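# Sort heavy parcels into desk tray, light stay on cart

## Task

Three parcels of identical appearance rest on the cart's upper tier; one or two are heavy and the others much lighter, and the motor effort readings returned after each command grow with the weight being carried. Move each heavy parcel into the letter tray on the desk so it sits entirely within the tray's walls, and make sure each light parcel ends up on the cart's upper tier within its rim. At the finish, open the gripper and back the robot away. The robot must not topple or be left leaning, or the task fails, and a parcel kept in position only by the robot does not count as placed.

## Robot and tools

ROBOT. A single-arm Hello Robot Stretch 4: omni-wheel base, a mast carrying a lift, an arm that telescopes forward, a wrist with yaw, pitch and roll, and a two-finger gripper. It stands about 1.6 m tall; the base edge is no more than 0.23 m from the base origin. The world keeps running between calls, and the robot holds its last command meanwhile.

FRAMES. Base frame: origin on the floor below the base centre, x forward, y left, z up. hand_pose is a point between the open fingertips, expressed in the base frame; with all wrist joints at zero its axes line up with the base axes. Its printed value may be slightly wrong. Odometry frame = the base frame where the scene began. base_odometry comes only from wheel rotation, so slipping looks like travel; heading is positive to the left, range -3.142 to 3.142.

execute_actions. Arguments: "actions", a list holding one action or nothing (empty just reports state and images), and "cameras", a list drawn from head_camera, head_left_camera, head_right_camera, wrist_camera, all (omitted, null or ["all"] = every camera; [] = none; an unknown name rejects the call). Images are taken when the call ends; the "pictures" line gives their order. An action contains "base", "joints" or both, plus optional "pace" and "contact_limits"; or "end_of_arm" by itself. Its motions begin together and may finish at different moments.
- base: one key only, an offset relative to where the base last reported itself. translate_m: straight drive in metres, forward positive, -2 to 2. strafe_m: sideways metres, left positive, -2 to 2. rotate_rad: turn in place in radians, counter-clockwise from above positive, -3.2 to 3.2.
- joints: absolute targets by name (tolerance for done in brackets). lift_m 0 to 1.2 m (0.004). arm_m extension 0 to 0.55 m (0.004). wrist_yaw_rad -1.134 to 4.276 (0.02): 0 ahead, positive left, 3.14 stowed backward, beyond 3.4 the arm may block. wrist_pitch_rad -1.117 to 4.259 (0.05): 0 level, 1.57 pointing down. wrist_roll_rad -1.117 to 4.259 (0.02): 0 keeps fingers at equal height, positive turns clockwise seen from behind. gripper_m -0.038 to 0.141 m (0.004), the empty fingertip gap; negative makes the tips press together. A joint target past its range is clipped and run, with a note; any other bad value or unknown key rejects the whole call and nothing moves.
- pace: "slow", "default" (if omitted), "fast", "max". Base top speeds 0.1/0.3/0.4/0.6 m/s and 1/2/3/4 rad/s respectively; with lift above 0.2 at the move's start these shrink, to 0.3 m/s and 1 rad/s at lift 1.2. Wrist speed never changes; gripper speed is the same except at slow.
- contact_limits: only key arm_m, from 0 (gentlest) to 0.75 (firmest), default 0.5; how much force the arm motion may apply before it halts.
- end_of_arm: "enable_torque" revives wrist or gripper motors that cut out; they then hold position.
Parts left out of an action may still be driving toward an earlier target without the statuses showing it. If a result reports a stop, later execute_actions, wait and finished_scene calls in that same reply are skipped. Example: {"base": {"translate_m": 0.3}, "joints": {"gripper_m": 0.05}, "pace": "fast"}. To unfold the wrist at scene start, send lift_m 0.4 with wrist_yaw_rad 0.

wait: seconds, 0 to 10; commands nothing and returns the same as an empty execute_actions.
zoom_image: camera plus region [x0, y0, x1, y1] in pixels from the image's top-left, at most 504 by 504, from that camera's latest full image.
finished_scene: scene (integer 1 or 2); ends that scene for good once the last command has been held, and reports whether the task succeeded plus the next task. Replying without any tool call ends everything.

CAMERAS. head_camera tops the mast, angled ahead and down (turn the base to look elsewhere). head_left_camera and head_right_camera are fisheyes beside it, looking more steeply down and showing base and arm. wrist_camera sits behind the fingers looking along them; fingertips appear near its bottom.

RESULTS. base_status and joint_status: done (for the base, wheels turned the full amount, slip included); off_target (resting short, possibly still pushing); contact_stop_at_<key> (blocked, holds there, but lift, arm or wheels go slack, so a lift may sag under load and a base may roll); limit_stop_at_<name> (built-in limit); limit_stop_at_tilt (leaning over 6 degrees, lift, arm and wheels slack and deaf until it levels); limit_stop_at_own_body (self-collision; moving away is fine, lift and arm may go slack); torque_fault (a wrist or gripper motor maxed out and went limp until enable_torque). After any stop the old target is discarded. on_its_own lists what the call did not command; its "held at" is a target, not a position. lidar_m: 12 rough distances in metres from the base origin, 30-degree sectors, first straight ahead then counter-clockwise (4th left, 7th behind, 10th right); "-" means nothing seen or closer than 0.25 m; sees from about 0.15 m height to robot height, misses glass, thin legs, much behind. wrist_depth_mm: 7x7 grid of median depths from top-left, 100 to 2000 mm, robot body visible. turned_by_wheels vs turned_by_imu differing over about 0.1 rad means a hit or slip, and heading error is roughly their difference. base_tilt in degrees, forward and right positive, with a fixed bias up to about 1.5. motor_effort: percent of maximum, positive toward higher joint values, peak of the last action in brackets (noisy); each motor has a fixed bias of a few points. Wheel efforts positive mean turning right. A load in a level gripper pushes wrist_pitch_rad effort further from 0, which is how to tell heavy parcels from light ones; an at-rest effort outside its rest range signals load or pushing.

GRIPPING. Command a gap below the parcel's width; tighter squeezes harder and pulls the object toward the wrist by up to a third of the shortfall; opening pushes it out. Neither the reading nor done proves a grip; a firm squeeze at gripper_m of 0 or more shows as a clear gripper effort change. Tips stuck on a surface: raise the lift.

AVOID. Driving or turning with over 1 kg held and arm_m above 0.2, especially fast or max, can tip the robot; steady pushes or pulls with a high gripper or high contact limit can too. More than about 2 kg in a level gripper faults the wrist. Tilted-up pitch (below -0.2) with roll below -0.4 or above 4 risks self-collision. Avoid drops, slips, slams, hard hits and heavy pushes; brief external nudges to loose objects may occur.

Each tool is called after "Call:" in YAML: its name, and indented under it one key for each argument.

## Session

Call:
execute_actions:
  actions:
    - {"joints":{"lift_m":0.4,"wrist_yaw_rad":0}}

Scene clock: 2.37 s.
base_odometry: x=+0.000 y=+0.000 heading=+0.000 (m, m, rad; odometry frame)
turned_by_wheels: +0.000 (rad since the last result)
turned_by_imu: +0.000 (rad since the last result)
base_tilt: forward=-0.1 right=+0.2 (deg)
lidar_m: 2.12 1.99 1.64 1.87 1.43 1.39 1.57 1.81 1.42 1.41 1.91 1.90
base_status: not commanded
joint_positions: lift_m=+0.400 arm_m=-0.002 wrist_yaw_rad=+0.000 wrist_pitch_rad=+0.008 wrist_roll_rad=-0.015 gripper_m=+0.057
joint_status: all done
motor_effort: lift_m=+22(22) arm_m=-1(0) wrist_yaw_rad=-2(7) wrist_pitch_rad=-6(8) wrist_roll_rad=+0(0) gripper_m=+0(4) wheel_0=+2(2) wheel_1=-1(1) wheel_2=+0(0) (%)
hand_pose: x=+0.4573 y=-0.0873 z=+0.5758 quat_wxyz=(+1.000, -0.007, +0.004, +0.000) (m; base frame)
wrist_depth_mm: 1661 1921 - - - - 1983 / 1661 1921 - - - - 1983 / 1618 1863 - - - - 1863 / 1618 1921 - - 1863 1618 1430 / 1618 1921 - - 1921 1537 1397 / 1618 1808 212 - 1756 1708 1397 / 1464 1464 1397 1464 1366 1618 1430
pictures: head_camera, head_left_camera, head_right_camera, wrist_camera
Images, in order (width x height): head_camera 420x560, head_left_camera 420x672, head_right_camera 420x672, wrist_camera 616x392.

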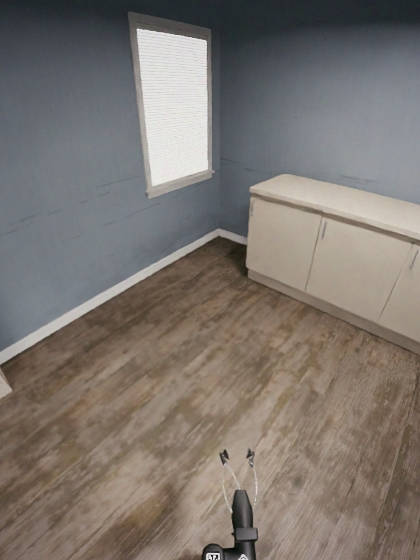

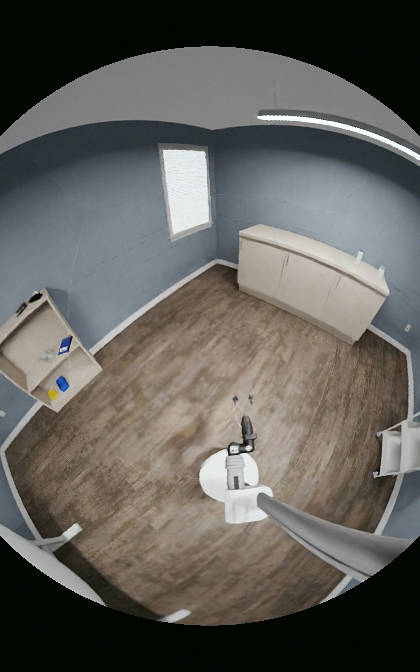

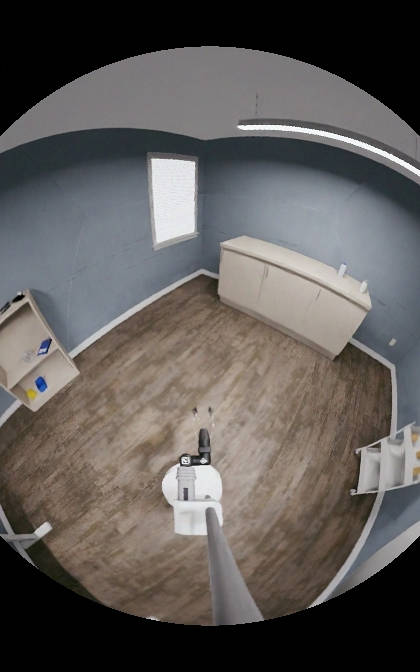

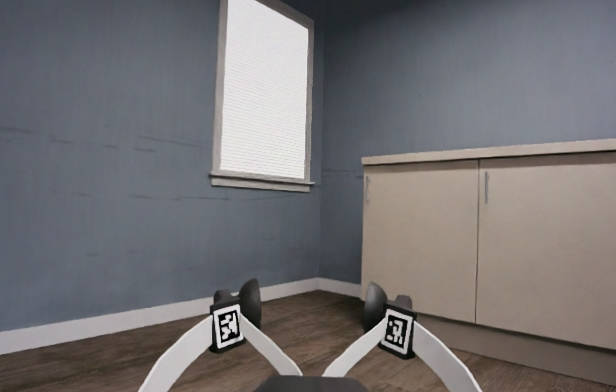

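Call:
execute_actions:
  actions:
    - {"base":{"rotate_rad":-2.2},"joints":{"lift_m":0.9,"wrist_pitch_rad":0.8,"gripper_m":0.065}}
  cameras: []

Call:
execute_actions:
  actions:
    - {"base":{"strafe_m":0.6}}
  cameras: ["head_camera","wrist_camera"]

Scene clock: 7.83 s.
base_odometry: x=+0.000 y=+0.000 heading=-2.199 (m, m, rad; odometry frame)
turned_by_wheels: -2.199 (rad since the last result)
turned_by_imu: -2.161 (rad since the last result)
base_tilt: forward=-0.1 right=+0.2 (deg)
lidar_m: 1.78 1.43 1.96 1.91 2.03 2.04 1.67 1.81 1.45 1.38 1.51 1.81
base_status: done
joint_positions: lift_m=+0.900 arm_m=-0.002 wrist_yaw_rad=+0.000 wrist_pitch_rad=+0.801 wrist_roll_rad=-0.015 gripper_m=+0.065
joint_status: all done
motor_effort: lift_m=+22(24) arm_m=-1(1) wrist_yaw_rad=+2(0) wrist_pitch_rad=-6(8) wrist_roll_rad=+0(0) gripper_m=-3(1) wheel_0=+5(9) wheel_1=+3(9) wheel_2=+3(12) (%)
hand_pose: x=+0.3695 y=-0.0874 z=+0.8708 quat_wxyz=(+0.921, -0.007, +0.390, +0.003) (m; base frame)
wrist_depth_mm: 1098 1464 1576 1464 1464 1430 1397 / 1430 1499 1756 1661 1618 1537 1499 / 1756 1576 1808 1808 1808 1756 1708 / 1499 1537 1618 1576 1537 1576 1576 / 1336 1336 1366 1366 1366 1366 1366 / 1182 1205 219 1205 1160 1205 1205 / 1042 1042 1042 1060 1008 1078 1078
pictures: none
No camera images: the call's "cameras" was empty. Leave "cameras" out to get every camera's image.

Scene clock: 11.17 s.
base_odometry: x=+0.485 y=-0.353 heading=-2.199 (m, m, rad; odometry frame)
turned_by_wheels: +0.000 (rad since the last result)
turned_by_imu: +0.002 (rad since the last result)
base_tilt: forward=-0.1 right=+0.2 (deg)
lidar_m: 1.26 1.94 1.35 1.31 1.38 1.99 1.95 1.78 2.06 1.99 2.13 1.86
base_status: done
joint_positions: lift_m=+0.900 arm_m=-0.002 wrist_yaw_rad=+0.000 wrist_pitch_rad=+0.801 wrist_roll_rad=-0.015 gripper_m=+0.065
joint_status: not commanded
motor_effort: lift_m=+22(22) arm_m=-1(1) wrist_yaw_rad=+0(2) wrist_pitch_rad=-5(7) wrist_roll_rad=+0(0) gripper_m=-1(0) wheel_0=-4(14) wheel_1=+3(11) wheel_2=+0(2) (%)
hand_pose: x=+0.3695 y=-0.0874 z=+0.8708 quat_wxyz=(+0.921, -0.007, +0.390, +0.003) (m; base frame)
wrist_depth_mm: 1661 1661 1060 1042 1499 1464 1397 / 1921 1808 1430 1499 1618 1661 1537 / 1921 1863 1618 1618 1808 1808 1708 / 1618 1576 1537 1537 1576 1576 1576 / 1336 1366 1366 1366 1336 1366 1366 / 1182 1205 219 1205 1182 1205 1229 / 1060 1078 1025 1078 1025 1060 1078
pictures: head_camera, wrist_camera
Images, in order (width x height): head_camera 420x560, wrist_camera 616x392.

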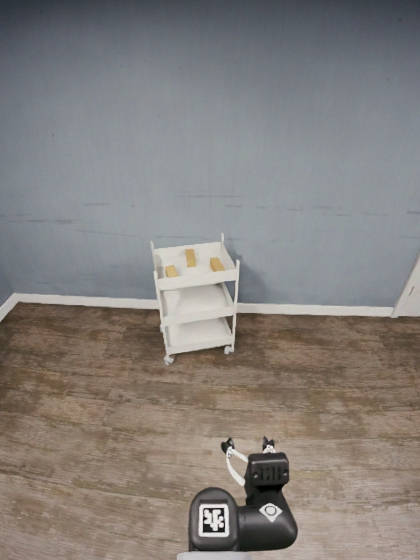

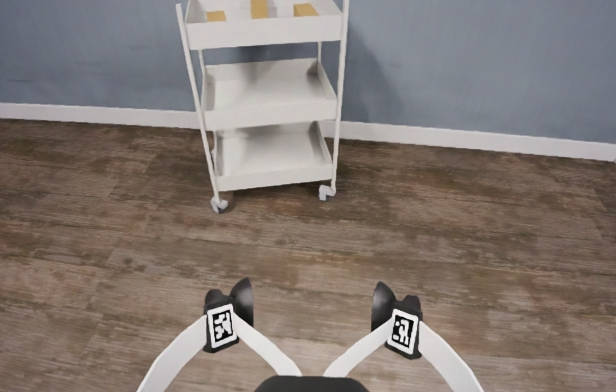

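Call:
execute_actions:
  actions:
    - {"base":{"rotate_rad":0.13}}
  cameras: []

Call:
execute_actions:
  actions:
    - {"base":{"translate_m":0.87},"joints":{"lift_m":0.92,"arm_m":0.22,"wrist_pitch_rad":1.1}}
  cameras: ["wrist_camera"]

Scene clock: 13.97 s.
base_odometry: x=+0.485 y=-0.353 heading=-2.070 (m, m, rad; odometry frame)
turned_by_wheels: +0.129 (rad since the last result)
turned_by_imu: +0.127 (rad since the last result)
base_tilt: forward=-0.1 right=+0.2 (deg)
lidar_m: 1.29 2.01 1.30 1.28 1.46 1.95 1.77 1.86 2.01 1.99 2.23 1.82
base_status: done
joint_positions: lift_m=+0.900 arm_m=-0.002 wrist_yaw_rad=+0.000 wrist_pitch_rad=+0.801 wrist_roll_rad=-0.015 gripper_m=+0.065
joint_status: not commanded
motor_effort: lift_m=+22(22) arm_m=-1(1) wrist_yaw_rad=+0(2) wrist_pitch_rad=-6(7) wrist_roll_rad=+0(0) gripper_m=+0(1) wheel_0=-6(10) wheel_1=-4(8) wheel_2=-5(8) (%)
hand_pose: x=+0.3695 y=-0.0874 z=+0.8708 quat_wxyz=(+0.921, -0.007, +0.390, +0.003) (m; base frame)
wrist_depth_mm: 1921 1808 1618 1138 1205 1430 1366 / - 1983 1863 1499 1618 1499 1464 / 1808 1863 1863 1576 1808 1756 1661 / 1576 1576 1576 1464 1537 1576 1576 / 1336 1366 1366 1366 1308 1397 1366 / 1160 1182 218 1205 1182 1182 1160 / 1060 1060 1025 1098 1042 1060 1078
pictures: none
No camera images: the call's "cameras" was empty. Leave "cameras" out to get every camera's image.

Scene clock: 18.37 s.
base_odometry: x=+0.069 y=-1.116 heading=-2.070 (m, m, rad; odometry frame)
turned_by_wheels: +0.000 (rad since the last result)
turned_by_imu: -0.002 (rad since the last result)
base_tilt: forward=-0.2 right=+0.3 (deg)
lidar_m: 0.39 0.42 1.76 1.15 1.28 2.09 2.63 2.81 2.18 2.17 1.17 0.44
base_status: done
joint_positions: lift_m=+0.920 arm_m=+0.219 wrist_yaw_rad=+0.000 wrist_pitch_rad=+1.101 wrist_roll_rad=-0.015 gripper_m=+0.065
joint_status: all done
motor_effort: lift_m=+21(25) arm_m=+5(5) wrist_yaw_rad=-1(1) wrist_pitch_rad=-5(2) wrist_roll_rad=+0(1) gripper_m=+1(1) wheel_0=+6(14) wheel_1=+3(8) wheel_2=-3(11) (%)
hand_pose: x=+0.5206 y=-0.0874 z=+0.8408 quat_wxyz=(+0.852, -0.006, +0.523, +0.004) (m; base frame)
wrist_depth_mm: 723 668 621 580 544 508 488 / 854 798 732 676 634 574 554 / 1118 466 473 462 473 488 647 / 1281 459 466 421 469 455 778 / 1138 418 427 413 430 410 960 / 1025 368 217 399 345 362 1042 / 647 330 359 368 347 330 640
pictures: wrist_camera
Images, in order (width x height): wrist_camera 616x392.

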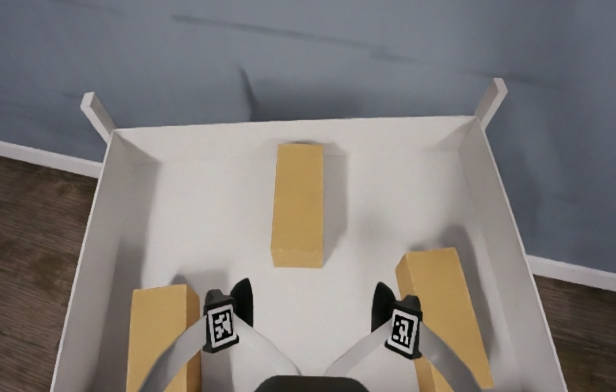

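Call:
execute_actions:
  actions:
    - {"base":{"strafe_m":0.02},"joints":{"lift_m":0.81,"arm_m":0.35,"gripper_m":0.08}}
  cameras: []

Call:
execute_actions:
  actions:
    - {"joints":{"lift_m":0.75}}
  cameras: ["wrist_camera"]

Call:
execute_actions:
  actions:
    - {"joints":{"gripper_m":0}}
  cameras: []

Call:
execute_actions:
  actions:
    - {"joints":{"lift_m":0.775}}
  cameras: ["wrist_camera"]

Scene clock: 24.33 s.
base_odometry: x=+0.086 y=-1.126 heading=-2.070 (m, m, rad; odometry frame)
turned_by_wheels: +0.000 (rad since the last result)
turned_by_imu: +0.001 (rad since the last result)
base_tilt: forward=+0.0 right=+0.4 (deg)
lidar_m: 0.40 0.42 1.73 1.14 1.28 2.07 2.64 2.79 2.21 2.19 1.19 0.45
base_status: done
joint_positions: lift_m=+0.810 arm_m=+0.349 wrist_yaw_rad=+0.000 wrist_pitch_rad=+1.101 wrist_roll_rad=-0.015 gripper_m=+0.080
joint_status: all done
motor_effort: lift_m=+17(17) arm_m=+5(6) wrist_yaw_rad=+1(1) wrist_pitch_rad=-5(6) wrist_roll_rad=+0(0) gripper_m=-1(2) wheel_0=-3(14) wheel_1=+2(10) wheel_2=+0(4) (%)
hand_pose: x=+0.6506 y=-0.0874 z=+0.7312 quat_wxyz=(+0.852, -0.006, +0.523, +0.004) (m; base frame)
wrist_depth_mm: 530 496 459 430 404 382 362 / 647 591 549 500 469 430 410 / 820 750 683 585 539 496 462 / 281 301 307 285 322 327 310 / 294 312 312 255 314 309 307 / 285 287 213 239 281 289 287 / 267 268 265 220 264 268 271
pictures: none
No camera images: the call's "cameras" was empty. Leave "cameras" out to get every camera's image.

Scene clock: 25.50 s.
base_odometry: x=+0.086 y=-1.126 heading=-2.070 (m, m, rad; odometry frame)
turned_by_wheels: +0.000 (rad since the last result)
turned_by_imu: +0.000 (rad since the last result)
base_tilt: forward=-0.2 right=+0.1 (deg)
lidar_m: 0.40 0.44 1.76 1.12 1.27 2.06 2.66 2.80 2.19 2.19 1.20 0.44
base_status: not commanded
joint_positions: lift_m=+0.751 arm_m=+0.349 wrist_yaw_rad=-0.002 wrist_pitch_rad=+1.097 wrist_roll_rad=-0.015 gripper_m=+0.080
joint_status: all done
motor_effort: lift_m=+5(16) arm_m=+5(5) wrist_yaw_rad=+7(7) wrist_pitch_rad=+5(8) wrist_roll_rad=+0(0) gripper_m=-2(1) wheel_0=-3(3) wheel_1=+2(2) wheel_2=+0(0) (%)
hand_pose: x=+0.6515 y=-0.0877 z=+0.6728 quat_wxyz=(+0.853, -0.006, +0.521, +0.003) (m; base frame)
wrist_depth_mm: 525 488 452 424 402 377 357 / 634 585 539 500 466 430 404 / 249 246 250 239 253 257 262 / 271 274 277 221 282 282 285 / 257 258 257 203 259 259 258 / 237 239 216 188 209 240 238 / 221 220 219 175 216 220 224
pictures: wrist_camera
Images, in order (width x height): wrist_camera 616x392.

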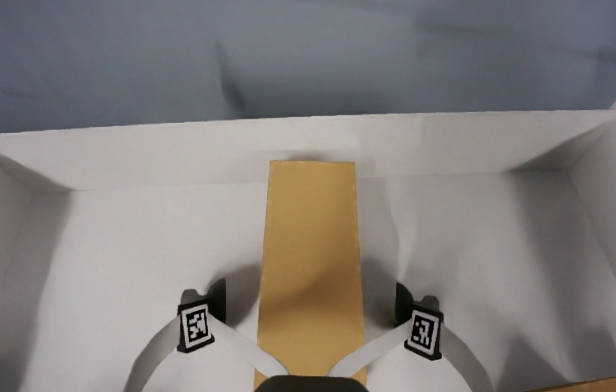

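Scene clock: 27.10 s.
base_odometry: x=+0.086 y=-1.126 heading=-2.070 (m, m, rad; odometry frame)
turned_by_wheels: +0.000 (rad since the last result)
turned_by_imu: +0.000 (rad since the last result)
base_tilt: forward=-0.1 right=+0.3 (deg)
lidar_m: 0.39 0.44 1.78 1.14 1.24 2.07 2.64 2.78 2.18 2.18 1.19 0.45
base_status: not commanded
joint_positions: lift_m=+0.750 arm_m=+0.349 wrist_yaw_rad=+0.001 wrist_pitch_rad=+1.099 wrist_roll_rad=-0.015 gripper_m=+0.000
joint_status: all done
motor_effort: lift_m=+16(16) arm_m=+4(5) wrist_yaw_rad=-1(7) wrist_pitch_rad=+0(26) wrist_roll_rad=+0(0) gripper_m=-19(24) wheel_0=-3(3) wheel_1=+2(2) wheel_2=+0(0) (%)
hand_pose: x=+0.6513 y=-0.0873 z=+0.6715 quat_wxyz=(+0.853, -0.006, +0.522, +0.004) (m; base frame)
wrist_depth_mm: 530 500 459 427 407 382 357 / 647 597 544 480 452 421 399 / 237 236 243 246 252 256 258 / 265 268 268 209 270 270 270 / 248 248 249 191 248 248 248 / 229 229 203 179 202 230 229 / 213 184 181 165 176 162 214
pictures: none
No camera images: the call's "cameras" was empty. Leave "cameras" out to get every camera's image.

Scene clock: 27.97 s.
base_odometry: x=+0.086 y=-1.126 heading=-2.070 (m, m, rad; odometry frame)
turned_by_wheels: +0.000 (rad since the last result)
turned_by_imu: +0.000 (rad since the last result)
base_tilt: forward=-0.2 right=+0.2 (deg)
lidar_m: 0.40 0.46 1.76 1.15 1.27 2.04 2.61 2.78 2.22 2.20 1.16 0.45
base_status: not commanded
joint_positions: lift_m=+0.775 arm_m=+0.349 wrist_yaw_rad=+0.000 wrist_pitch_rad=+1.101 wrist_roll_rad=-0.015 gripper_m=+0.000
joint_status: all done
motor_effort: lift_m=+22(23) arm_m=+4(4) wrist_yaw_rad=-1(2) wrist_pitch_rad=-4(4) wrist_roll_rad=+0(1) gripper_m=-23(20) wheel_0=-3(3) wheel_1=+2(2) wheel_2=+0(0) (%)
hand_pose: x=+0.6507 y=-0.0874 z=+0.6957 quat_wxyz=(+0.852, -0.006, +0.523, +0.004) (m; base frame)
wrist_depth_mm: 530 504 466 427 404 382 362 / 640 597 544 508 469 436 410 / 723 262 267 262 265 271 273 / 279 283 291 211 291 296 293 / 268 272 273 193 273 274 273 / 252 254 203 178 202 253 252 / 236 195 181 165 175 163 236
pictures: wrist_camera
Images, in order (width x height): wrist_camera 616x392.

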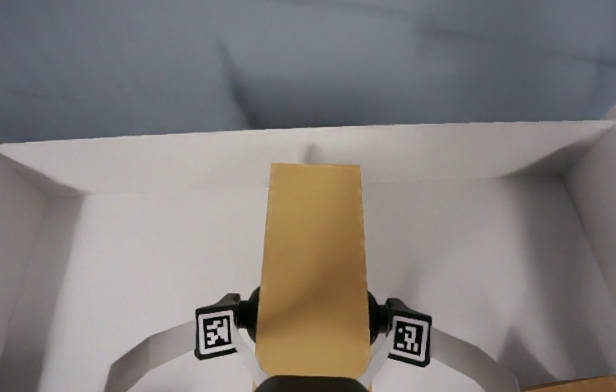

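Call:
execute_actions:
  actions:
    - {"joints":{"lift_m":0.76,"gripper_m":0.065}}
  cameras: []

Call:
execute_actions:
  actions:
    - {"joints":{"lift_m":0.87}}
  cameras: []

Call:
execute_actions:
  actions:
    - {"base":{"strafe_m":0.14},"joints":{"arm_m":0.17}}
  cameras: ["wrist_camera"]

Scene clock: 31.67 s.
base_odometry: x=+0.086 y=-1.126 heading=-2.070 (m, m, rad; odometry frame)
turned_by_wheels: +0.000 (rad since the last result)
turned_by_imu: +0.001 (rad since the last result)
base_tilt: forward=-0.1 right=+0.3 (deg)
lidar_m: 0.41 0.41 1.75 1.14 1.28 2.07 2.65 2.79 2.21 2.17 1.19 0.45
base_status: not commanded
joint_positions: lift_m=+0.760 arm_m=+0.349 wrist_yaw_rad=+0.000 wrist_pitch_rad=+1.099 wrist_roll_rad=-0.015 gripper_m=+0.065
joint_status: all done
motor_effort: lift_m=+17(22) arm_m=+4(4) wrist_yaw_rad=+0(0) wrist_pitch_rad=+1(6) wrist_roll_rad=+0(0) gripper_m=+0(24) wheel_0=-3(3) wheel_1=+2(2) wheel_2=+0(0) (%)
hand_pose: x=+0.6512 y=-0.0875 z=+0.6814 quat_wxyz=(+0.853, -0.006, +0.522, +0.004) (m; base frame)
wrist_depth_mm: 530 496 462 430 407 382 357 / 634 591 544 500 466 433 410 / 251 248 252 249 252 258 259 / 274 278 278 223 282 283 282 / 259 259 259 206 262 262 260 / 241 242 211 191 211 241 241 / 225 224 220 158 191 224 225
pictures: none
No camera images: the call's "cameras" was empty. Leave "cameras" out to get every camera's image.

Scene clock: 33.17 s.
base_odometry: x=+0.086 y=-1.126 heading=-2.070 (m, m, rad; odometry frame)
turned_by_wheels: +0.000 (rad since the last result)
turned_by_imu: +0.000 (rad since the last result)
base_tilt: forward=+0.0 right=+0.4 (deg)
lidar_m: 0.40 0.44 1.76 1.15 1.29 2.08 2.65 2.77 2.21 2.18 1.18 0.45
base_status: not commanded
joint_positions: lift_m=+0.870 arm_m=+0.349 wrist_yaw_rad=+0.000 wrist_pitch_rad=+1.101 wrist_roll_rad=-0.015 gripper_m=+0.065
joint_status: all done
motor_effort: lift_m=+22(22) arm_m=+4(4) wrist_yaw_rad=+0(2) wrist_pitch_rad=-4(1) wrist_roll_rad=+0(1) gripper_m=+1(4) wheel_0=-3(3) wheel_1=+2(2) wheel_2=+0(0) (%)
hand_pose: x=+0.6508 y=-0.0874 z=+0.7908 quat_wxyz=(+0.852, -0.006, +0.523, +0.004) (m; base frame)
wrist_depth_mm: 530 504 466 427 404 379 357 / 640 597 554 504 469 436 410 / 842 750 676 621 559 517 469 / 991 931 788 699 370 375 445 / 1042 366 370 324 377 375 347 / 315 345 219 300 342 343 329 / 294 322 320 277 315 324 317
pictures: none
No camera images: the call's "cameras" was empty. Leave "cameras" out to get every camera's image.

Scene clock: 34.83 s.
base_odometry: x=+0.209 y=-1.193 heading=-2.070 (m, m, rad; odometry frame)
turned_by_wheels: +0.000 (rad since the last result)
turned_by_imu: +0.000 (rad since the last result)
base_tilt: forward=-0.1 right=+0.3 (deg)
lidar_m: 0.39 1.11 1.64 1.00 1.13 1.84 2.64 2.77 2.36 2.27 0.65 0.43
base_status: done
joint_positions: lift_m=+0.870 arm_m=+0.171 wrist_yaw_rad=+0.000 wrist_pitch_rad=+1.101 wrist_roll_rad=-0.015 gripper_m=+0.065
joint_status: all done
motor_effort: lift_m=+22(22) arm_m=-5(7) wrist_yaw_rad=+0(1) wrist_pitch_rad=-5(5) wrist_roll_rad=+0(0) gripper_m=-3(1) wheel_0=-4(10) wheel_1=+2(14) wheel_2=+0(1) (%)
hand_pose: x=+0.4724 y=-0.0874 z=+0.7908 quat_wxyz=(+0.852, -0.006, +0.523, +0.004) (m; base frame)
wrist_depth_mm: 831 778 707 668 627 591 559 / 991 931 820 442 436 436 459 / 1255 1182 1008 445 436 430 449 / 1182 1182 1160 404 407 389 407 / 1060 1098 1078 330 375 375 366 / 1008 1008 219 342 294 349 345 / 946 917 315 281 272 324 324
pictures: wrist_camera
Images, in order (width x height): wrist_camera 616x392.

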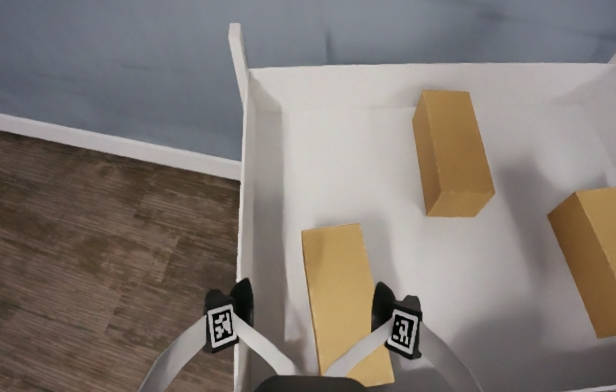

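Call:
execute_actions:
  actions:
    - {"base":{"strafe_m":-0.05},"joints":{"arm_m":0.18,"wrist_yaw_rad":0.15,"lift_m":0.83}}
  cameras: ["wrist_camera"]

Call:
execute_actions:
  actions:
    - {"joints":{"lift_m":0.762},"pace":"slow"}
  cameras: ["wrist_camera"]

Call:
execute_actions:
  actions:
    - {"joints":{"gripper_m":0}}
  cameras: []

Call:
execute_actions:
  actions:
    - {"joints":{"lift_m":0.79}}
  cameras: ["wrist_camera"]

Scene clock: 39.10 s.
base_odometry: x=+0.165 y=-1.169 heading=-2.070 (m, m, rad; odometry frame)
turned_by_wheels: +0.000 (rad since the last result)
turned_by_imu: +0.001 (rad since the last result)
base_tilt: forward=-0.2 right=+0.3 (deg)
lidar_m: 0.39 1.13 1.70 1.03 1.15 1.90 2.69 2.82 2.29 2.23 1.22 0.42
base_status: done
joint_positions: lift_m=+0.830 arm_m=+0.179 wrist_yaw_rad=+0.150 wrist_pitch_rad=+1.101 wrist_roll_rad=-0.015 gripper_m=+0.065
joint_status: all done
motor_effort: lift_m=+17(19) arm_m=+5(5) wrist_yaw_rad=+1(5) wrist_pitch_rad=-5(6) wrist_roll_rad=+0(0) gripper_m=+2(6) wheel_0=+3(11) wheel_1=-1(9) wheel_2=+0(1) (%)
hand_pose: x=+0.4921 y=-0.0670 z=+0.7512 quat_wxyz=(+0.850, -0.045, +0.521, +0.068) (m; base frame)
wrist_depth_mm: 991 854 759 647 603 544 504 / 1281 1078 878 404 394 368 379 / 1281 1182 1025 392 394 334 399 / 1118 1118 362 364 359 307 362 / 1042 1042 329 283 334 332 334 / 960 976 220 257 303 309 309 / 878 904 279 238 279 286 290
pictures: wrist_camera
Images, in order (width x height): wrist_camera 616x392.

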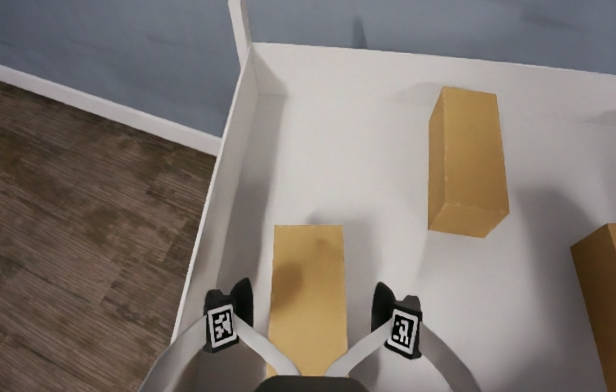

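Scene clock: 40.57 s.
base_odometry: x=+0.165 y=-1.169 heading=-2.070 (m, m, rad; odometry frame)
turned_by_wheels: +0.000 (rad since the last result)
turned_by_imu: +0.000 (rad since the last result)
base_tilt: forward=+0.0 right=+0.2 (deg)
lidar_m: 0.38 1.10 1.70 1.04 1.17 1.91 2.69 2.80 2.28 2.25 1.22 0.44
base_status: not commanded
joint_positions: lift_m=+0.762 arm_m=+0.179 wrist_yaw_rad=+0.150 wrist_pitch_rad=+1.101 wrist_roll_rad=-0.015 gripper_m=+0.065
joint_status: all done
motor_effort: lift_m=+16(18) arm_m=+5(5) wrist_yaw_rad=+2(2) wrist_pitch_rad=-4(6) wrist_roll_rad=+0(0) gripper_m=-4(0) wheel_0=+3(3) wheel_1=-1(1) wheel_2=+0(0) (%)
hand_pose: x=+0.4921 y=-0.0670 z=+0.6833 quat_wxyz=(+0.850, -0.045, +0.521, +0.068) (m; base frame)
wrist_depth_mm: 991 866 359 340 336 315 317 / 1205 1025 334 340 340 276 336 / 1160 1182 298 309 310 251 298 / 1042 1042 277 223 282 273 278 / 976 946 257 207 263 262 259 / 904 223 210 192 236 242 240 / 820 189 220 177 190 225 226
pictures: wrist_camera
Images, in order (width x height): wrist_camera 616x392.

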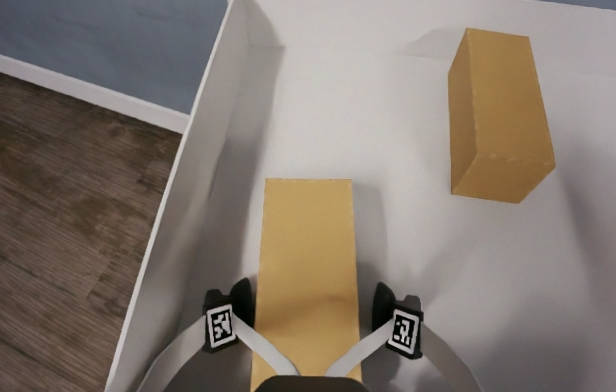

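Scene clock: 42.00 s.
base_odometry: x=+0.165 y=-1.169 heading=-2.070 (m, m, rad; odometry frame)
turned_by_wheels: +0.000 (rad since the last result)
turned_by_imu: +0.000 (rad since the last result)
base_tilt: forward=-0.1 right=+0.2 (deg)
lidar_m: 0.41 1.11 1.71 1.04 1.16 1.93 2.72 2.81 2.28 2.22 1.23 0.43
base_status: not commanded
joint_positions: lift_m=+0.762 arm_m=+0.179 wrist_yaw_rad=+0.150 wrist_pitch_rad=+1.104 wrist_roll_rad=-0.015 gripper_m=+0.001
joint_status: all done
motor_effort: lift_m=+19(19) arm_m=+5(5) wrist_yaw_rad=-1(2) wrist_pitch_rad=-14(13) wrist_roll_rad=+0(0) gripper_m=-23(21) wheel_0=+3(3) wheel_1=-1(1) wheel_2=+0(0) (%)
hand_pose: x=+0.4915 y=-0.0670 z=+0.6827 quat_wxyz=(+0.849, -0.046, +0.522, +0.068) (m; base frame)
wrist_depth_mm: 991 866 349 347 338 301 315 / 1255 1078 322 336 334 270 329 / 1160 1138 291 303 304 249 272 / 1078 1025 272 208 279 272 274 / 976 960 254 192 257 257 257 / 904 220 206 178 202 239 238 / 831 160 181 165 173 162 224
pictures: none
No camera images: the call's "cameras" was empty. Leave "cameras" out to get every camera's image.

Scene clock: 42.90 s.
base_odometry: x=+0.165 y=-1.169 heading=-2.070 (m, m, rad; odometry frame)
turned_by_wheels: +0.000 (rad since the last result)
turned_by_imu: +0.000 (rad since the last result)
base_tilt: forward=-0.1 right=+0.4 (deg)
lidar_m: 0.41 1.10 1.69 1.05 1.18 1.90 2.72 2.80 2.30 2.23 1.22 0.43
base_status: not commanded
joint_positions: lift_m=+0.790 arm_m=+0.179 wrist_yaw_rad=+0.150 wrist_pitch_rad=+1.104 wrist_roll_rad=-0.015 gripper_m=+0.001
joint_status: all done
motor_effort: lift_m=+24(26) arm_m=+5(5) wrist_yaw_rad=+0(0) wrist_pitch_rad=-13(14) wrist_roll_rad=+0(0) gripper_m=-22(24) wheel_0=+3(3) wheel_1=-1(1) wheel_2=+0(0) (%)
hand_pose: x=+0.4915 y=-0.0670 z=+0.7102 quat_wxyz=(+0.849, -0.046, +0.522, +0.068) (m; base frame)
wrist_depth_mm: 1008 878 732 347 342 332 329 / 1229 1078 387 373 368 307 362 / 1182 1182 336 338 340 277 342 / 1078 1078 303 210 310 289 309 / 1008 976 283 192 285 286 286 / 917 917 206 177 203 264 265 / 866 182 182 165 173 162 248
pictures: wrist_camera
Images, in order (width x height): wrist_camera 616x392.

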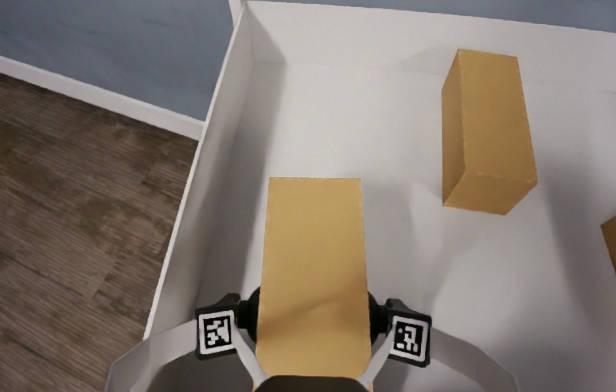

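Call:
execute_actions:
  actions:
    - {"joints":{"lift_m":0.93}}
  cameras: []

Call:
execute_actions:
  actions:
    - {"base":{"translate_m":-0.6},"joints":{"arm_m":0.05,"lift_m":1.0,"wrist_yaw_rad":0}}
  cameras: []

Call:
execute_actions:
  actions:
    - {"base":{"rotate_rad":-1.79}}
  cameras: []

Call:
execute_actions:
  actions:
    - {"base":{"translate_m":1.4},"joints":{"wrist_pitch_rad":0.8}}
  cameras: ["head_camera","wrist_camera","head_right_camera"]

Scene clock: 52.63 s.
base_odometry: x=+0.165 y=-1.169 heading=-2.070 (m, m, rad; odometry frame)
turned_by_wheels: +0.000 (rad since the last result)
turned_by_imu: +0.001 (rad since the last result)
base_tilt: forward=-0.1 right=+0.2 (deg)
lidar_m: 0.40 1.11 1.69 1.06 1.14 1.94 2.67 2.80 2.29 2.25 1.22 0.43
base_status: not commanded
joint_positions: lift_m=+0.930 arm_m=+0.179 wrist_yaw_rad=+0.150 wrist_pitch_rad=+1.104 wrist_roll_rad=-0.015 gripper_m=+0.001
joint_status: all done
motor_effort: lift_m=+24(24) arm_m=+5(5) wrist_yaw_rad=-1(0) wrist_pitch_rad=-13(13) wrist_roll_rad=+0(0) gripper_m=-20(21) wheel_0=+3(3) wheel_1=-1(1) wheel_2=+0(0) (%)
hand_pose: x=+0.4915 y=-0.0670 z=+0.8502 quat_wxyz=(+0.849, -0.046, +0.522, +0.068) (m; base frame)
wrist_depth_mm: 976 878 750 668 609 549 504 / 1255 1060 904 788 699 627 569 / 1366 1281 1138 500 480 469 484 / 1205 1281 1229 209 455 466 469 / 1160 1138 1138 192 424 427 433 / 1078 1078 205 178 202 402 364 / 1008 564 181 165 173 162 347
pictures: none
No camera images: the call's "cameras" was empty. Leave "cameras" out to get every camera's image.

Scene clock: 56.13 s.
base_odometry: x=+0.453 y=-0.642 heading=-2.070 (m, m, rad; odometry frame)
turned_by_wheels: +0.000 (rad since the last result)
turned_by_imu: +0.003 (rad since the last result)
base_tilt: forward=-0.1 right=+0.4 (deg)
lidar_m: 1.01 1.77 1.15 1.14 1.32 2.19 2.04 2.11 2.17 2.17 1.89 1.08
base_status: done
joint_positions: lift_m=+1.000 arm_m=+0.051 wrist_yaw_rad=+0.000 wrist_pitch_rad=+1.104 wrist_roll_rad=-0.015 gripper_m=+0.001
joint_status: all done
motor_effort: lift_m=+24(26) arm_m=-6(7) wrist_yaw_rad=+1(12) wrist_pitch_rad=-12(16) wrist_roll_rad=+0(0) gripper_m=-19(22) wheel_0=-5(10) wheel_1=-3(9) wheel_2=+3(16) (%)
hand_pose: x=+0.3516 y=-0.0874 z=+0.9202 quat_wxyz=(+0.851, -0.006, +0.524, +0.004) (m; base frame)
wrist_depth_mm: 1756 1661 1618 1138 1118 1281 1255 / 1618 1618 1576 1042 1060 1537 1430 / 1499 1430 1464 1336 1336 1430 1464 / 1397 1336 1308 208 1336 1336 1308 / 1182 1229 1205 192 1229 1229 1229 / 1138 1118 204 178 203 1138 1138 / 1042 603 182 165 174 162 1025
pictures: none
No camera images: the call's "cameras" was empty. Leave "cameras" out to get every camera's image.

Scene clock: 58.53 s.
base_odometry: x=+0.453 y=-0.642 heading=+2.424 (m, m, rad; odometry frame)
turned_by_wheels: -1.789 (rad since the last result)
turned_by_imu: -1.759 (rad since the last result)
base_tilt: forward=-0.1 right=+0.3 (deg)
lidar_m: 2.14 2.25 1.61 0.96 1.63 1.19 1.15 1.20 1.64 2.17 2.06 2.27
base_status: done
joint_positions: lift_m=+1.000 arm_m=+0.051 wrist_yaw_rad=+0.000 wrist_pitch_rad=+1.104 wrist_roll_rad=-0.015 gripper_m=+0.001
joint_status: not commanded
motor_effort: lift_m=+24(24) arm_m=-5(5) wrist_yaw_rad=+2(0) wrist_pitch_rad=-13(15) wrist_roll_rad=+1(0) gripper_m=-22(20) wheel_0=+4(12) wheel_1=+4(7) wheel_2=+3(9) (%)
hand_pose: x=+0.3517 y=-0.0874 z=+0.9203 quat_wxyz=(+0.851, -0.006, +0.524, +0.004) (m; base frame)
wrist_depth_mm: 1863 1808 1863 1756 1756 1708 1756 / 1618 1576 1576 1576 1576 1618 1618 / 1430 1464 1464 1430 1430 1430 1430 / 1336 1336 1336 209 1336 1308 1366 / 1229 1229 1255 192 1205 1205 1205 / 1138 1160 206 178 204 1160 1118 / 1060 603 181 165 173 162 1060
pictures: none
No camera images: the call's "cameras" was empty. Leave "cameras" out to get every camera's image.

Scene clock: 64.67 s.
base_odometry: x=-0.602 y=+0.278 heading=+2.424 (m, m, rad; odometry frame)
turned_by_wheels: +0.001 (rad since the last result)
turned_by_imu: -0.005 (rad since the last result)
base_tilt: forward=-0.1 right=+0.2 (deg)
lidar_m: 0.49 0.79 1.67 1.61 1.66 1.66 2.55 2.68 1.92 1.86 1.14 0.82
base_status: done
joint_positions: lift_m=+1.000 arm_m=+0.051 wrist_yaw_rad=+0.000 wrist_pitch_rad=+0.806 wrist_roll_rad=-0.015 gripper_m=+0.001
joint_status: all done
motor_effort: lift_m=+23(24) arm_m=-5(5) wrist_yaw_rad=+1(1) wrist_pitch_rad=-18(26) wrist_roll_rad=+0(0) gripper_m=-20(24) wheel_0=+5(10) wheel_1=+2(10) wheel_2=-1(12) (%)
hand_pose: x=+0.4215 y=-0.0874 z=+0.9697 quat_wxyz=(+0.920, -0.007, +0.392, +0.003) (m; base frame)
wrist_depth_mm: 585 580 597 597 597 597 615 / 508 508 500 504 508 517 521 / 1537 1537 1576 1576 1576 1537 1464 / 1708 1618 1708 208 1661 1618 1708 / 1464 1397 1464 193 1464 1430 1464 / 1281 1281 206 178 203 1336 1281 / 1160 634 182 166 174 163 1160
pictures: head_camera, head_right_camera, wrist_camera
Images, in order (width x height): head_camera 420x560, head_right_camera 420x672, wrist_camera 616x392.

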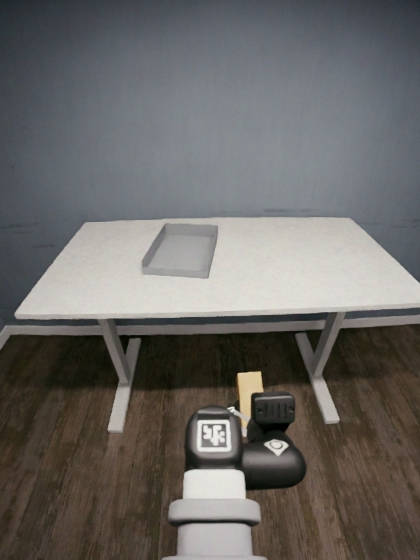

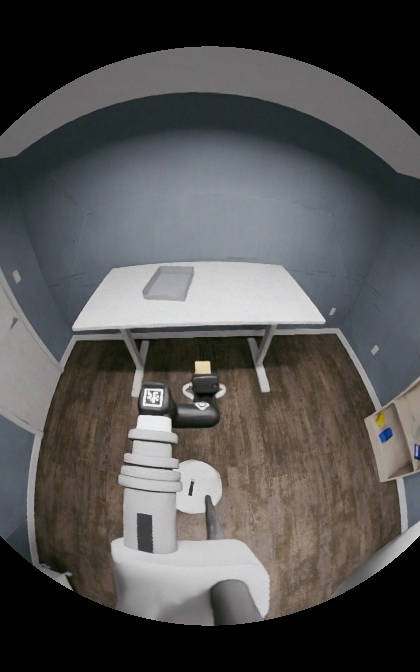

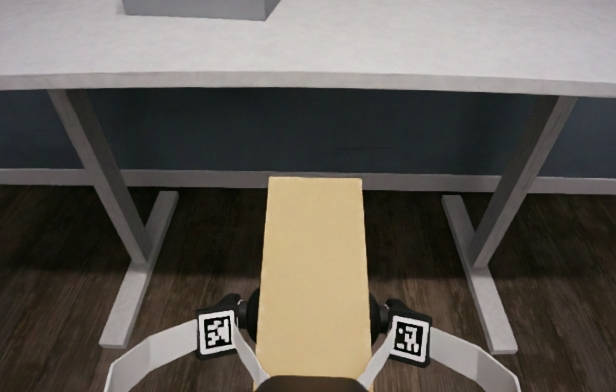

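Call:
execute_actions:
  actions:
    - {"base":{"strafe_m":0.21},"joints":{"lift_m":1.2,"wrist_pitch_rad":1.0}}
  cameras: []

Call:
execute_actions:
  actions:
    - {"base":{"translate_m":0.36},"joints":{"arm_m":0.2}}
  cameras: ["wrist_camera","head_right_camera"]

Scene clock: 69.83 s.
base_odometry: x=-0.740 y=+0.120 heading=+2.424 (m, m, rad; odometry frame)
turned_by_wheels: +0.000 (rad since the last result)
turned_by_imu: +0.001 (rad since the last result)
base_tilt: forward=-0.1 right=+0.2 (deg)
lidar_m: 0.74 0.77 1.42 1.38 1.46 1.52 3.25 2.69 2.47 2.04 1.08 0.80
base_status: done
joint_positions: lift_m=+1.200 arm_m=+0.051 wrist_yaw_rad=+0.000 wrist_pitch_rad=+1.005 wrist_roll_rad=-0.015 gripper_m=+0.001
joint_status: all done
motor_effort: lift_m=+24(25) arm_m=-5(5) wrist_yaw_rad=+0(3) wrist_pitch_rad=-15(20) wrist_roll_rad=+0(0) gripper_m=-20(18) wheel_0=-4(13) wheel_1=+1(12) wheel_2=+0(2) (%)
hand_pose: x=+0.3765 y=-0.0874 z=+1.1343 quat_wxyz=(+0.876, -0.006, +0.481, +0.004) (m; base frame)
wrist_depth_mm: 723 707 723 691 691 715 732 / 621 621 621 621 621 634 627 / 1808 1756 1808 1808 1756 1756 1205 / 1618 1708 1576 208 1708 1661 1661 / 1464 1537 1499 193 1499 1499 1537 / 1397 1430 205 178 202 1397 1366 / 1255 691 181 166 172 163 1255
pictures: none
No camera images: the call's "cameras" was empty. Leave "cameras" out to get every camera's image.

Scene clock: 72.53 s.
base_odometry: x=-1.012 y=+0.356 heading=+2.425 (m, m, rad; odometry frame)
turned_by_wheels: +0.000 (rad since the last result)
turned_by_imu: -0.001 (rad since the last result)
base_tilt: forward=-0.1 right=+0.3 (deg)
lidar_m: 0.38 0.41 0.54 1.40 1.46 1.85 3.67 3.03 2.14 2.07 0.60 0.42
base_status: done
joint_positions: lift_m=+1.200 arm_m=+0.199 wrist_yaw_rad=+0.000 wrist_pitch_rad=+1.005 wrist_roll_rad=-0.015 gripper_m=+0.001
joint_status: all done
motor_effort: lift_m=+24(24) arm_m=+5(6) wrist_yaw_rad=+0(3) wrist_pitch_rad=-17(18) wrist_roll_rad=+0(1) gripper_m=-19(20) wheel_0=+5(9) wheel_1=+3(8) wheel_2=-3(10) (%)
hand_pose: x=+0.5248 y=-0.0874 z=+1.1344 quat_wxyz=(+0.876, -0.006, +0.481, +0.004) (m; base frame)
wrist_depth_mm: 715 715 715 699 715 715 715 / 627 615 609 591 591 621 621 / 549 544 530 544 544 539 544 / 496 488 477 209 473 488 492 / 439 442 436 192 430 442 442 / 402 407 205 178 204 404 407 / 373 262 181 166 173 163 375
pictures: head_right_camera, wrist_camera
Images, in order (width x height): head_right_camera 420x672, wrist_camera 616x392.

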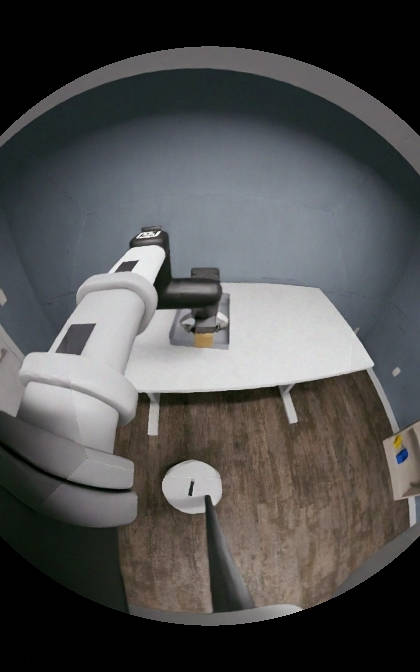

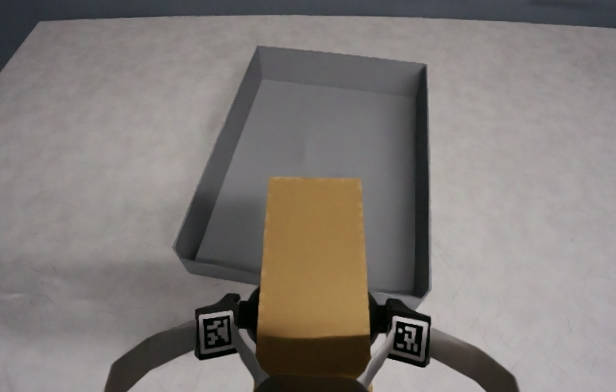

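Call:
execute_actions:
  actions:
    - {"base":{"strafe_m":0.05},"joints":{"arm_m":0.43,"wrist_pitch_rad":1.1,"wrist_yaw_rad":-0.12,"lift_m":1.12}}
  cameras: ["wrist_camera"]

Scene clock: 76.10 s.
base_odometry: x=-1.044 y=+0.318 heading=+2.425 (m, m, rad; odometry frame)
turned_by_wheels: +0.000 (rad since the last result)
turned_by_imu: +0.001 (rad since the last result)
base_tilt: forward=+0.0 right=+0.2 (deg)
lidar_m: 0.39 0.40 0.54 1.35 1.40 1.79 2.95 3.03 2.21 2.11 0.58 0.41
base_status: done
joint_positions: lift_m=+1.120 arm_m=+0.429 wrist_yaw_rad=-0.120 wrist_pitch_rad=+1.104 wrist_roll_rad=-0.015 gripper_m=+0.001
joint_status: all done
motor_effort: lift_m=+19(23) arm_m=+5(6) wrist_yaw_rad=-1(8) wrist_pitch_rad=-14(21) wrist_roll_rad=+0(0) gripper_m=-20(24) wheel_0=-3(12) wheel_1=+2(12) wheel_2=+0(3) (%)
hand_pose: x=+0.7185 y=-0.1023 z=+1.0406 quat_wxyz=(+0.850, +0.025, +0.524, -0.047) (m; base frame)
wrist_depth_mm: 477 480 480 477 477 477 477 / 436 436 413 387 379 387 433 / 392 392 384 389 389 379 392 / 359 359 349 208 357 343 359 / 330 332 325 193 329 324 329 / 306 307 206 178 202 300 297 / 285 190 181 165 173 162 247
pictures: wrist_camera
Images, in order (width x height): wrist_camera 616x392.

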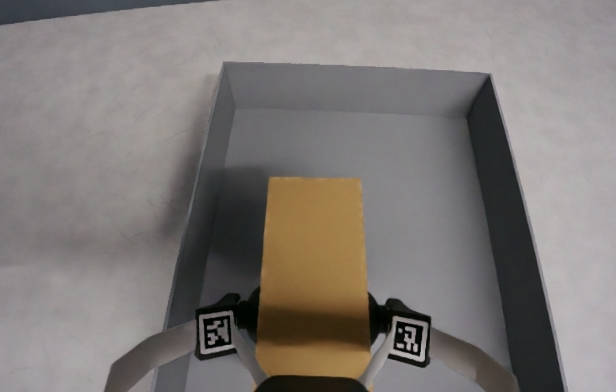

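Call:
execute_actions:
  actions:
    - {"base":{"strafe_m":0.012},"joints":{"lift_m":1.056,"arm_m":0.45}}
  cameras: ["wrist_camera"]

Call:
execute_actions:
  actions:
    - {"joints":{"gripper_m":0.06}}
  cameras: []

Call:
execute_actions:
  actions:
    - {"joints":{"lift_m":1.16}}
  cameras: ["wrist_camera"]

Call:
execute_actions:
  actions:
    - {"base":{"translate_m":-1.54},"joints":{"arm_m":0.05},"pace":"fast"}
  cameras: []

Call:
execute_actions:
  actions:
    - {"base":{"rotate_rad":1.79},"joints":{"lift_m":0.92,"wrist_yaw_rad":0.15}}
  cameras: []

Call:
execute_actions:
  actions:
    - {"base":{"translate_m":0.37},"joints":{"arm_m":0.2,"lift_m":0.9}}
  cameras: ["wrist_camera"]

Scene clock: 81.93 s.
base_odometry: x=-1.052 y=+0.309 heading=+2.425 (m, m, rad; odometry frame)
turned_by_wheels: +0.000 (rad since the last result)
turned_by_imu: +0.001 (rad since the last result)
base_tilt: forward=-0.1 right=+0.3 (deg)
lidar_m: 0.37 0.39 0.54 1.31 1.41 1.79 2.95 3.02 2.22 2.11 0.56 0.40
base_status: done
joint_positions: lift_m=+1.056 arm_m=+0.449 wrist_yaw_rad=-0.120 wrist_pitch_rad=+1.104 wrist_roll_rad=-0.015 gripper_m=+0.001
joint_status: all done
motor_effort: lift_m=+19(17) arm_m=+5(5) wrist_yaw_rad=+1(1) wrist_pitch_rad=-14(14) wrist_roll_rad=+0(0) gripper_m=-20(21) wheel_0=-4(13) wheel_1=+2(10) wheel_2=+0(1) (%)
hand_pose: x=+0.7384 y=-0.1023 z=+0.9766 quat_wxyz=(+0.850, +0.025, +0.524, -0.047) (m; base frame)
wrist_depth_mm: 382 377 364 303 306 300 382 / 345 342 329 330 330 325 285 / 312 312 297 307 306 307 276 / 283 286 273 208 283 283 265 / 264 263 257 193 262 260 256 / 245 241 206 178 204 242 241 / 228 173 181 166 173 162 225
pictures: wrist_camera
Images, in order (width x height): wrist_camera 616x392.

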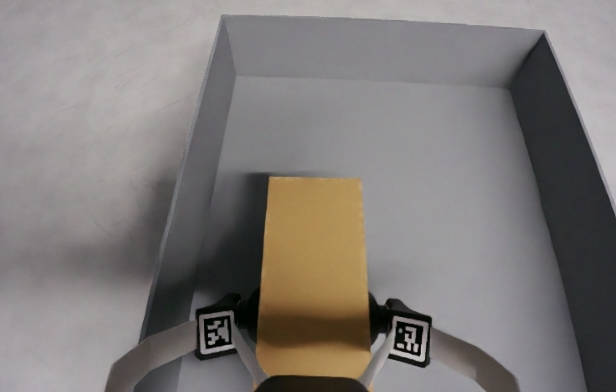

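Scene clock: 83.33 s.
base_odometry: x=-1.052 y=+0.309 heading=+2.425 (m, m, rad; odometry frame)
turned_by_wheels: +0.000 (rad since the last result)
turned_by_imu: +0.000 (rad since the last result)
base_tilt: forward=-0.2 right=+0.2 (deg)
lidar_m: 0.39 0.40 0.56 1.32 1.37 1.76 2.94 3.04 2.23 2.12 0.60 0.40
base_status: not commanded
joint_positions: lift_m=+1.056 arm_m=+0.449 wrist_yaw_rad=-0.120 wrist_pitch_rad=+1.101 wrist_roll_rad=-0.015 gripper_m=+0.060
joint_status: all done
motor_effort: lift_m=+20(19) arm_m=+5(5) wrist_yaw_rad=+1(2) wrist_pitch_rad=-6(12) wrist_roll_rad=+0(0) gripper_m=-3(25) wheel_0=-4(4) wheel_1=+3(3) wheel_2=+0(0) (%)
hand_pose: x=+0.7390 y=-0.1024 z=+0.9769 quat_wxyz=(+0.851, +0.025, +0.523, -0.047) (m; base frame)
wrist_depth_mm: 384 387 379 314 306 303 389 / 349 349 332 332 330 329 293 / 317 315 301 310 312 312 276 / 289 289 276 226 286 286 266 / 266 265 258 208 264 263 256 / 245 242 213 193 211 244 244 / 229 227 224 178 195 228 229
pictures: none
No camera images: the call's "cameras" was empty. Leave "cameras" out to get every camera's image.

Scene clock: 84.80 s.
base_odometry: x=-1.052 y=+0.309 heading=+2.425 (m, m, rad; odometry frame)
turned_by_wheels: +0.000 (rad since the last result)
turned_by_imu: +0.000 (rad since the last result)
base_tilt: forward=-0.1 right=+0.3 (deg)
lidar_m: 0.38 0.41 0.56 1.31 1.41 1.80 3.02 3.05 2.24 2.11 0.59 0.41
base_status: not commanded
joint_positions: lift_m=+1.160 arm_m=+0.449 wrist_yaw_rad=-0.120 wrist_pitch_rad=+1.101 wrist_roll_rad=-0.015 gripper_m=+0.060
joint_status: all done
motor_effort: lift_m=+22(22) arm_m=+5(5) wrist_yaw_rad=+0(0) wrist_pitch_rad=-7(6) wrist_roll_rad=+0(0) gripper_m=-1(1) wheel_0=-4(4) wheel_1=+3(3) wheel_2=+0(0) (%)
hand_pose: x=+0.7391 y=-0.1024 z=+1.0807 quat_wxyz=(+0.851, +0.025, +0.523, -0.047) (m; base frame)
wrist_depth_mm: 544 554 549 564 554 544 549 / 492 488 492 488 488 492 496 / 449 445 439 421 413 427 445 / 410 407 407 410 402 399 407 / 375 375 370 370 373 368 377 / 349 351 215 300 338 342 347 / 327 325 317 273 315 319 324
pictures: wrist_camera
Images, in order (width x height): wrist_camera 616x392.

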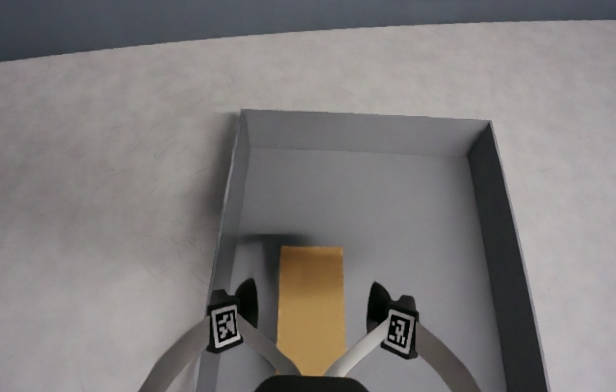

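Scene clock: 91.23 s.
base_odometry: x=+0.108 y=-0.703 heading=+2.424 (m, m, rad; odometry frame)
turned_by_wheels: -0.001 (rad since the last result)
turned_by_imu: +0.007 (rad since the last result)
base_tilt: forward=-0.1 right=+0.3 (deg)
lidar_m: 1.93 1.91 1.39 0.80 0.78 1.83 1.39 1.45 1.94 2.46 2.23 2.04
base_status: done
joint_positions: lift_m=+1.160 arm_m=+0.051 wrist_yaw_rad=-0.120 wrist_pitch_rad=+1.101 wrist_roll_rad=-0.015 gripper_m=+0.060
joint_status: all done
motor_effort: lift_m=+21(22) arm_m=-5(5) wrist_yaw_rad=+2(1) wrist_pitch_rad=-6(6) wrist_roll_rad=+0(1) gripper_m=-1(2) wheel_0=-4(12) wheel_1=-4(7) wheel_2=+2(14) (%)
hand_pose: x=+0.3409 y=-0.1024 z=+1.0808 quat_wxyz=(+0.851, +0.025, +0.523, -0.047) (m; base frame)
wrist_depth_mm: - - 1921 - - - - / 1808 1863 1808 1863 1863 1921 1863 / 1661 1708 1618 1708 1661 1661 1708 / 1537 1499 1499 1537 1537 1499 1464 / 1397 1397 1397 1366 1397 1397 1397 / 1255 1336 213 1281 1281 1308 1308 / 1205 1182 1182 1229 1205 1229 1205
pictures: none
No camera images: the call's "cameras" was empty. Leave "cameras" out to get every camera's image.

Scene clock: 94.10 s.
base_odometry: x=+0.108 y=-0.703 heading=-2.070 (m, m, rad; odometry frame)
turned_by_wheels: +1.789 (rad since the last result)
turned_by_imu: +1.760 (rad since the last result)
base_tilt: forward=-0.2 right=+0.3 (deg)
lidar_m: 0.79 0.81 1.36 1.36 1.57 2.47 2.22 2.49 1.94 1.92 1.61 1.31
base_status: done
joint_positions: lift_m=+0.920 arm_m=+0.051 wrist_yaw_rad=+0.150 wrist_pitch_rad=+1.101 wrist_roll_rad=-0.015 gripper_m=+0.060
joint_status: all done
motor_effort: lift_m=+17(21) arm_m=-5(5) wrist_yaw_rad=+0(9) wrist_pitch_rad=-4(4) wrist_roll_rad=+0(0) gripper_m=-4(2) wheel_0=-4(9) wheel_1=-6(6) wheel_2=-4(9) (%)
hand_pose: x=+0.3640 y=-0.0669 z=+0.8412 quat_wxyz=(+0.850, -0.045, +0.521, +0.068) (m; base frame)
wrist_depth_mm: 1618 1618 597 591 580 991 904 / 1464 1499 946 931 991 1138 1025 / 1366 1366 1182 866 1281 1336 1182 / 1229 1255 1229 1098 1255 1229 1255 / 1138 1138 1138 1138 1160 1160 1138 / 1060 1042 213 1060 1042 1060 1025 / 991 976 991 960 960 991 991
pictures: none
No camera images: the call's "cameras" was empty. Leave "cameras" out to get every camera's image.

Scene clock: 96.83 s.
base_odometry: x=-0.069 y=-1.028 heading=-2.070 (m, m, rad; odometry frame)
turned_by_wheels: +0.000 (rad since the last result)
turned_by_imu: -0.001 (rad since the last result)
base_tilt: forward=-0.1 right=+0.3 (deg)
lidar_m: 0.41 0.44 1.71 1.33 1.44 2.41 2.60 2.47 2.01 1.99 1.15 0.46
base_status: done
joint_positions: lift_m=+0.900 arm_m=+0.199 wrist_yaw_rad=+0.150 wrist_pitch_rad=+1.101 wrist_roll_rad=-0.015 gripper_m=+0.060
joint_status: all done
motor_effort: lift_m=+17(17) arm_m=+5(4) wrist_yaw_rad=+3(1) wrist_pitch_rad=-4(4) wrist_roll_rad=+0(0) gripper_m=+1(0) wheel_0=+5(13) wheel_1=+3(7) wheel_2=-3(13) (%)
hand_pose: x=+0.5122 y=-0.0669 z=+0.8212 quat_wxyz=(+0.850, -0.045, +0.521, +0.068) (m; base frame)
wrist_depth_mm: 866 759 676 591 539 488 449 / 473 496 473 634 591 549 504 / 466 480 433 480 484 634 580 / 436 433 424 439 459 778 683 / 410 407 410 362 418 931 820 / 377 377 213 330 322 1060 1025 / 353 351 347 309 291 960 976
pictures: wrist_camera
Images, in order (width x height): wrist_camera 616x392.

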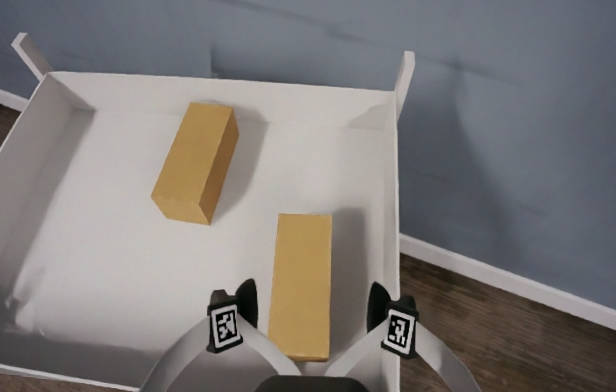

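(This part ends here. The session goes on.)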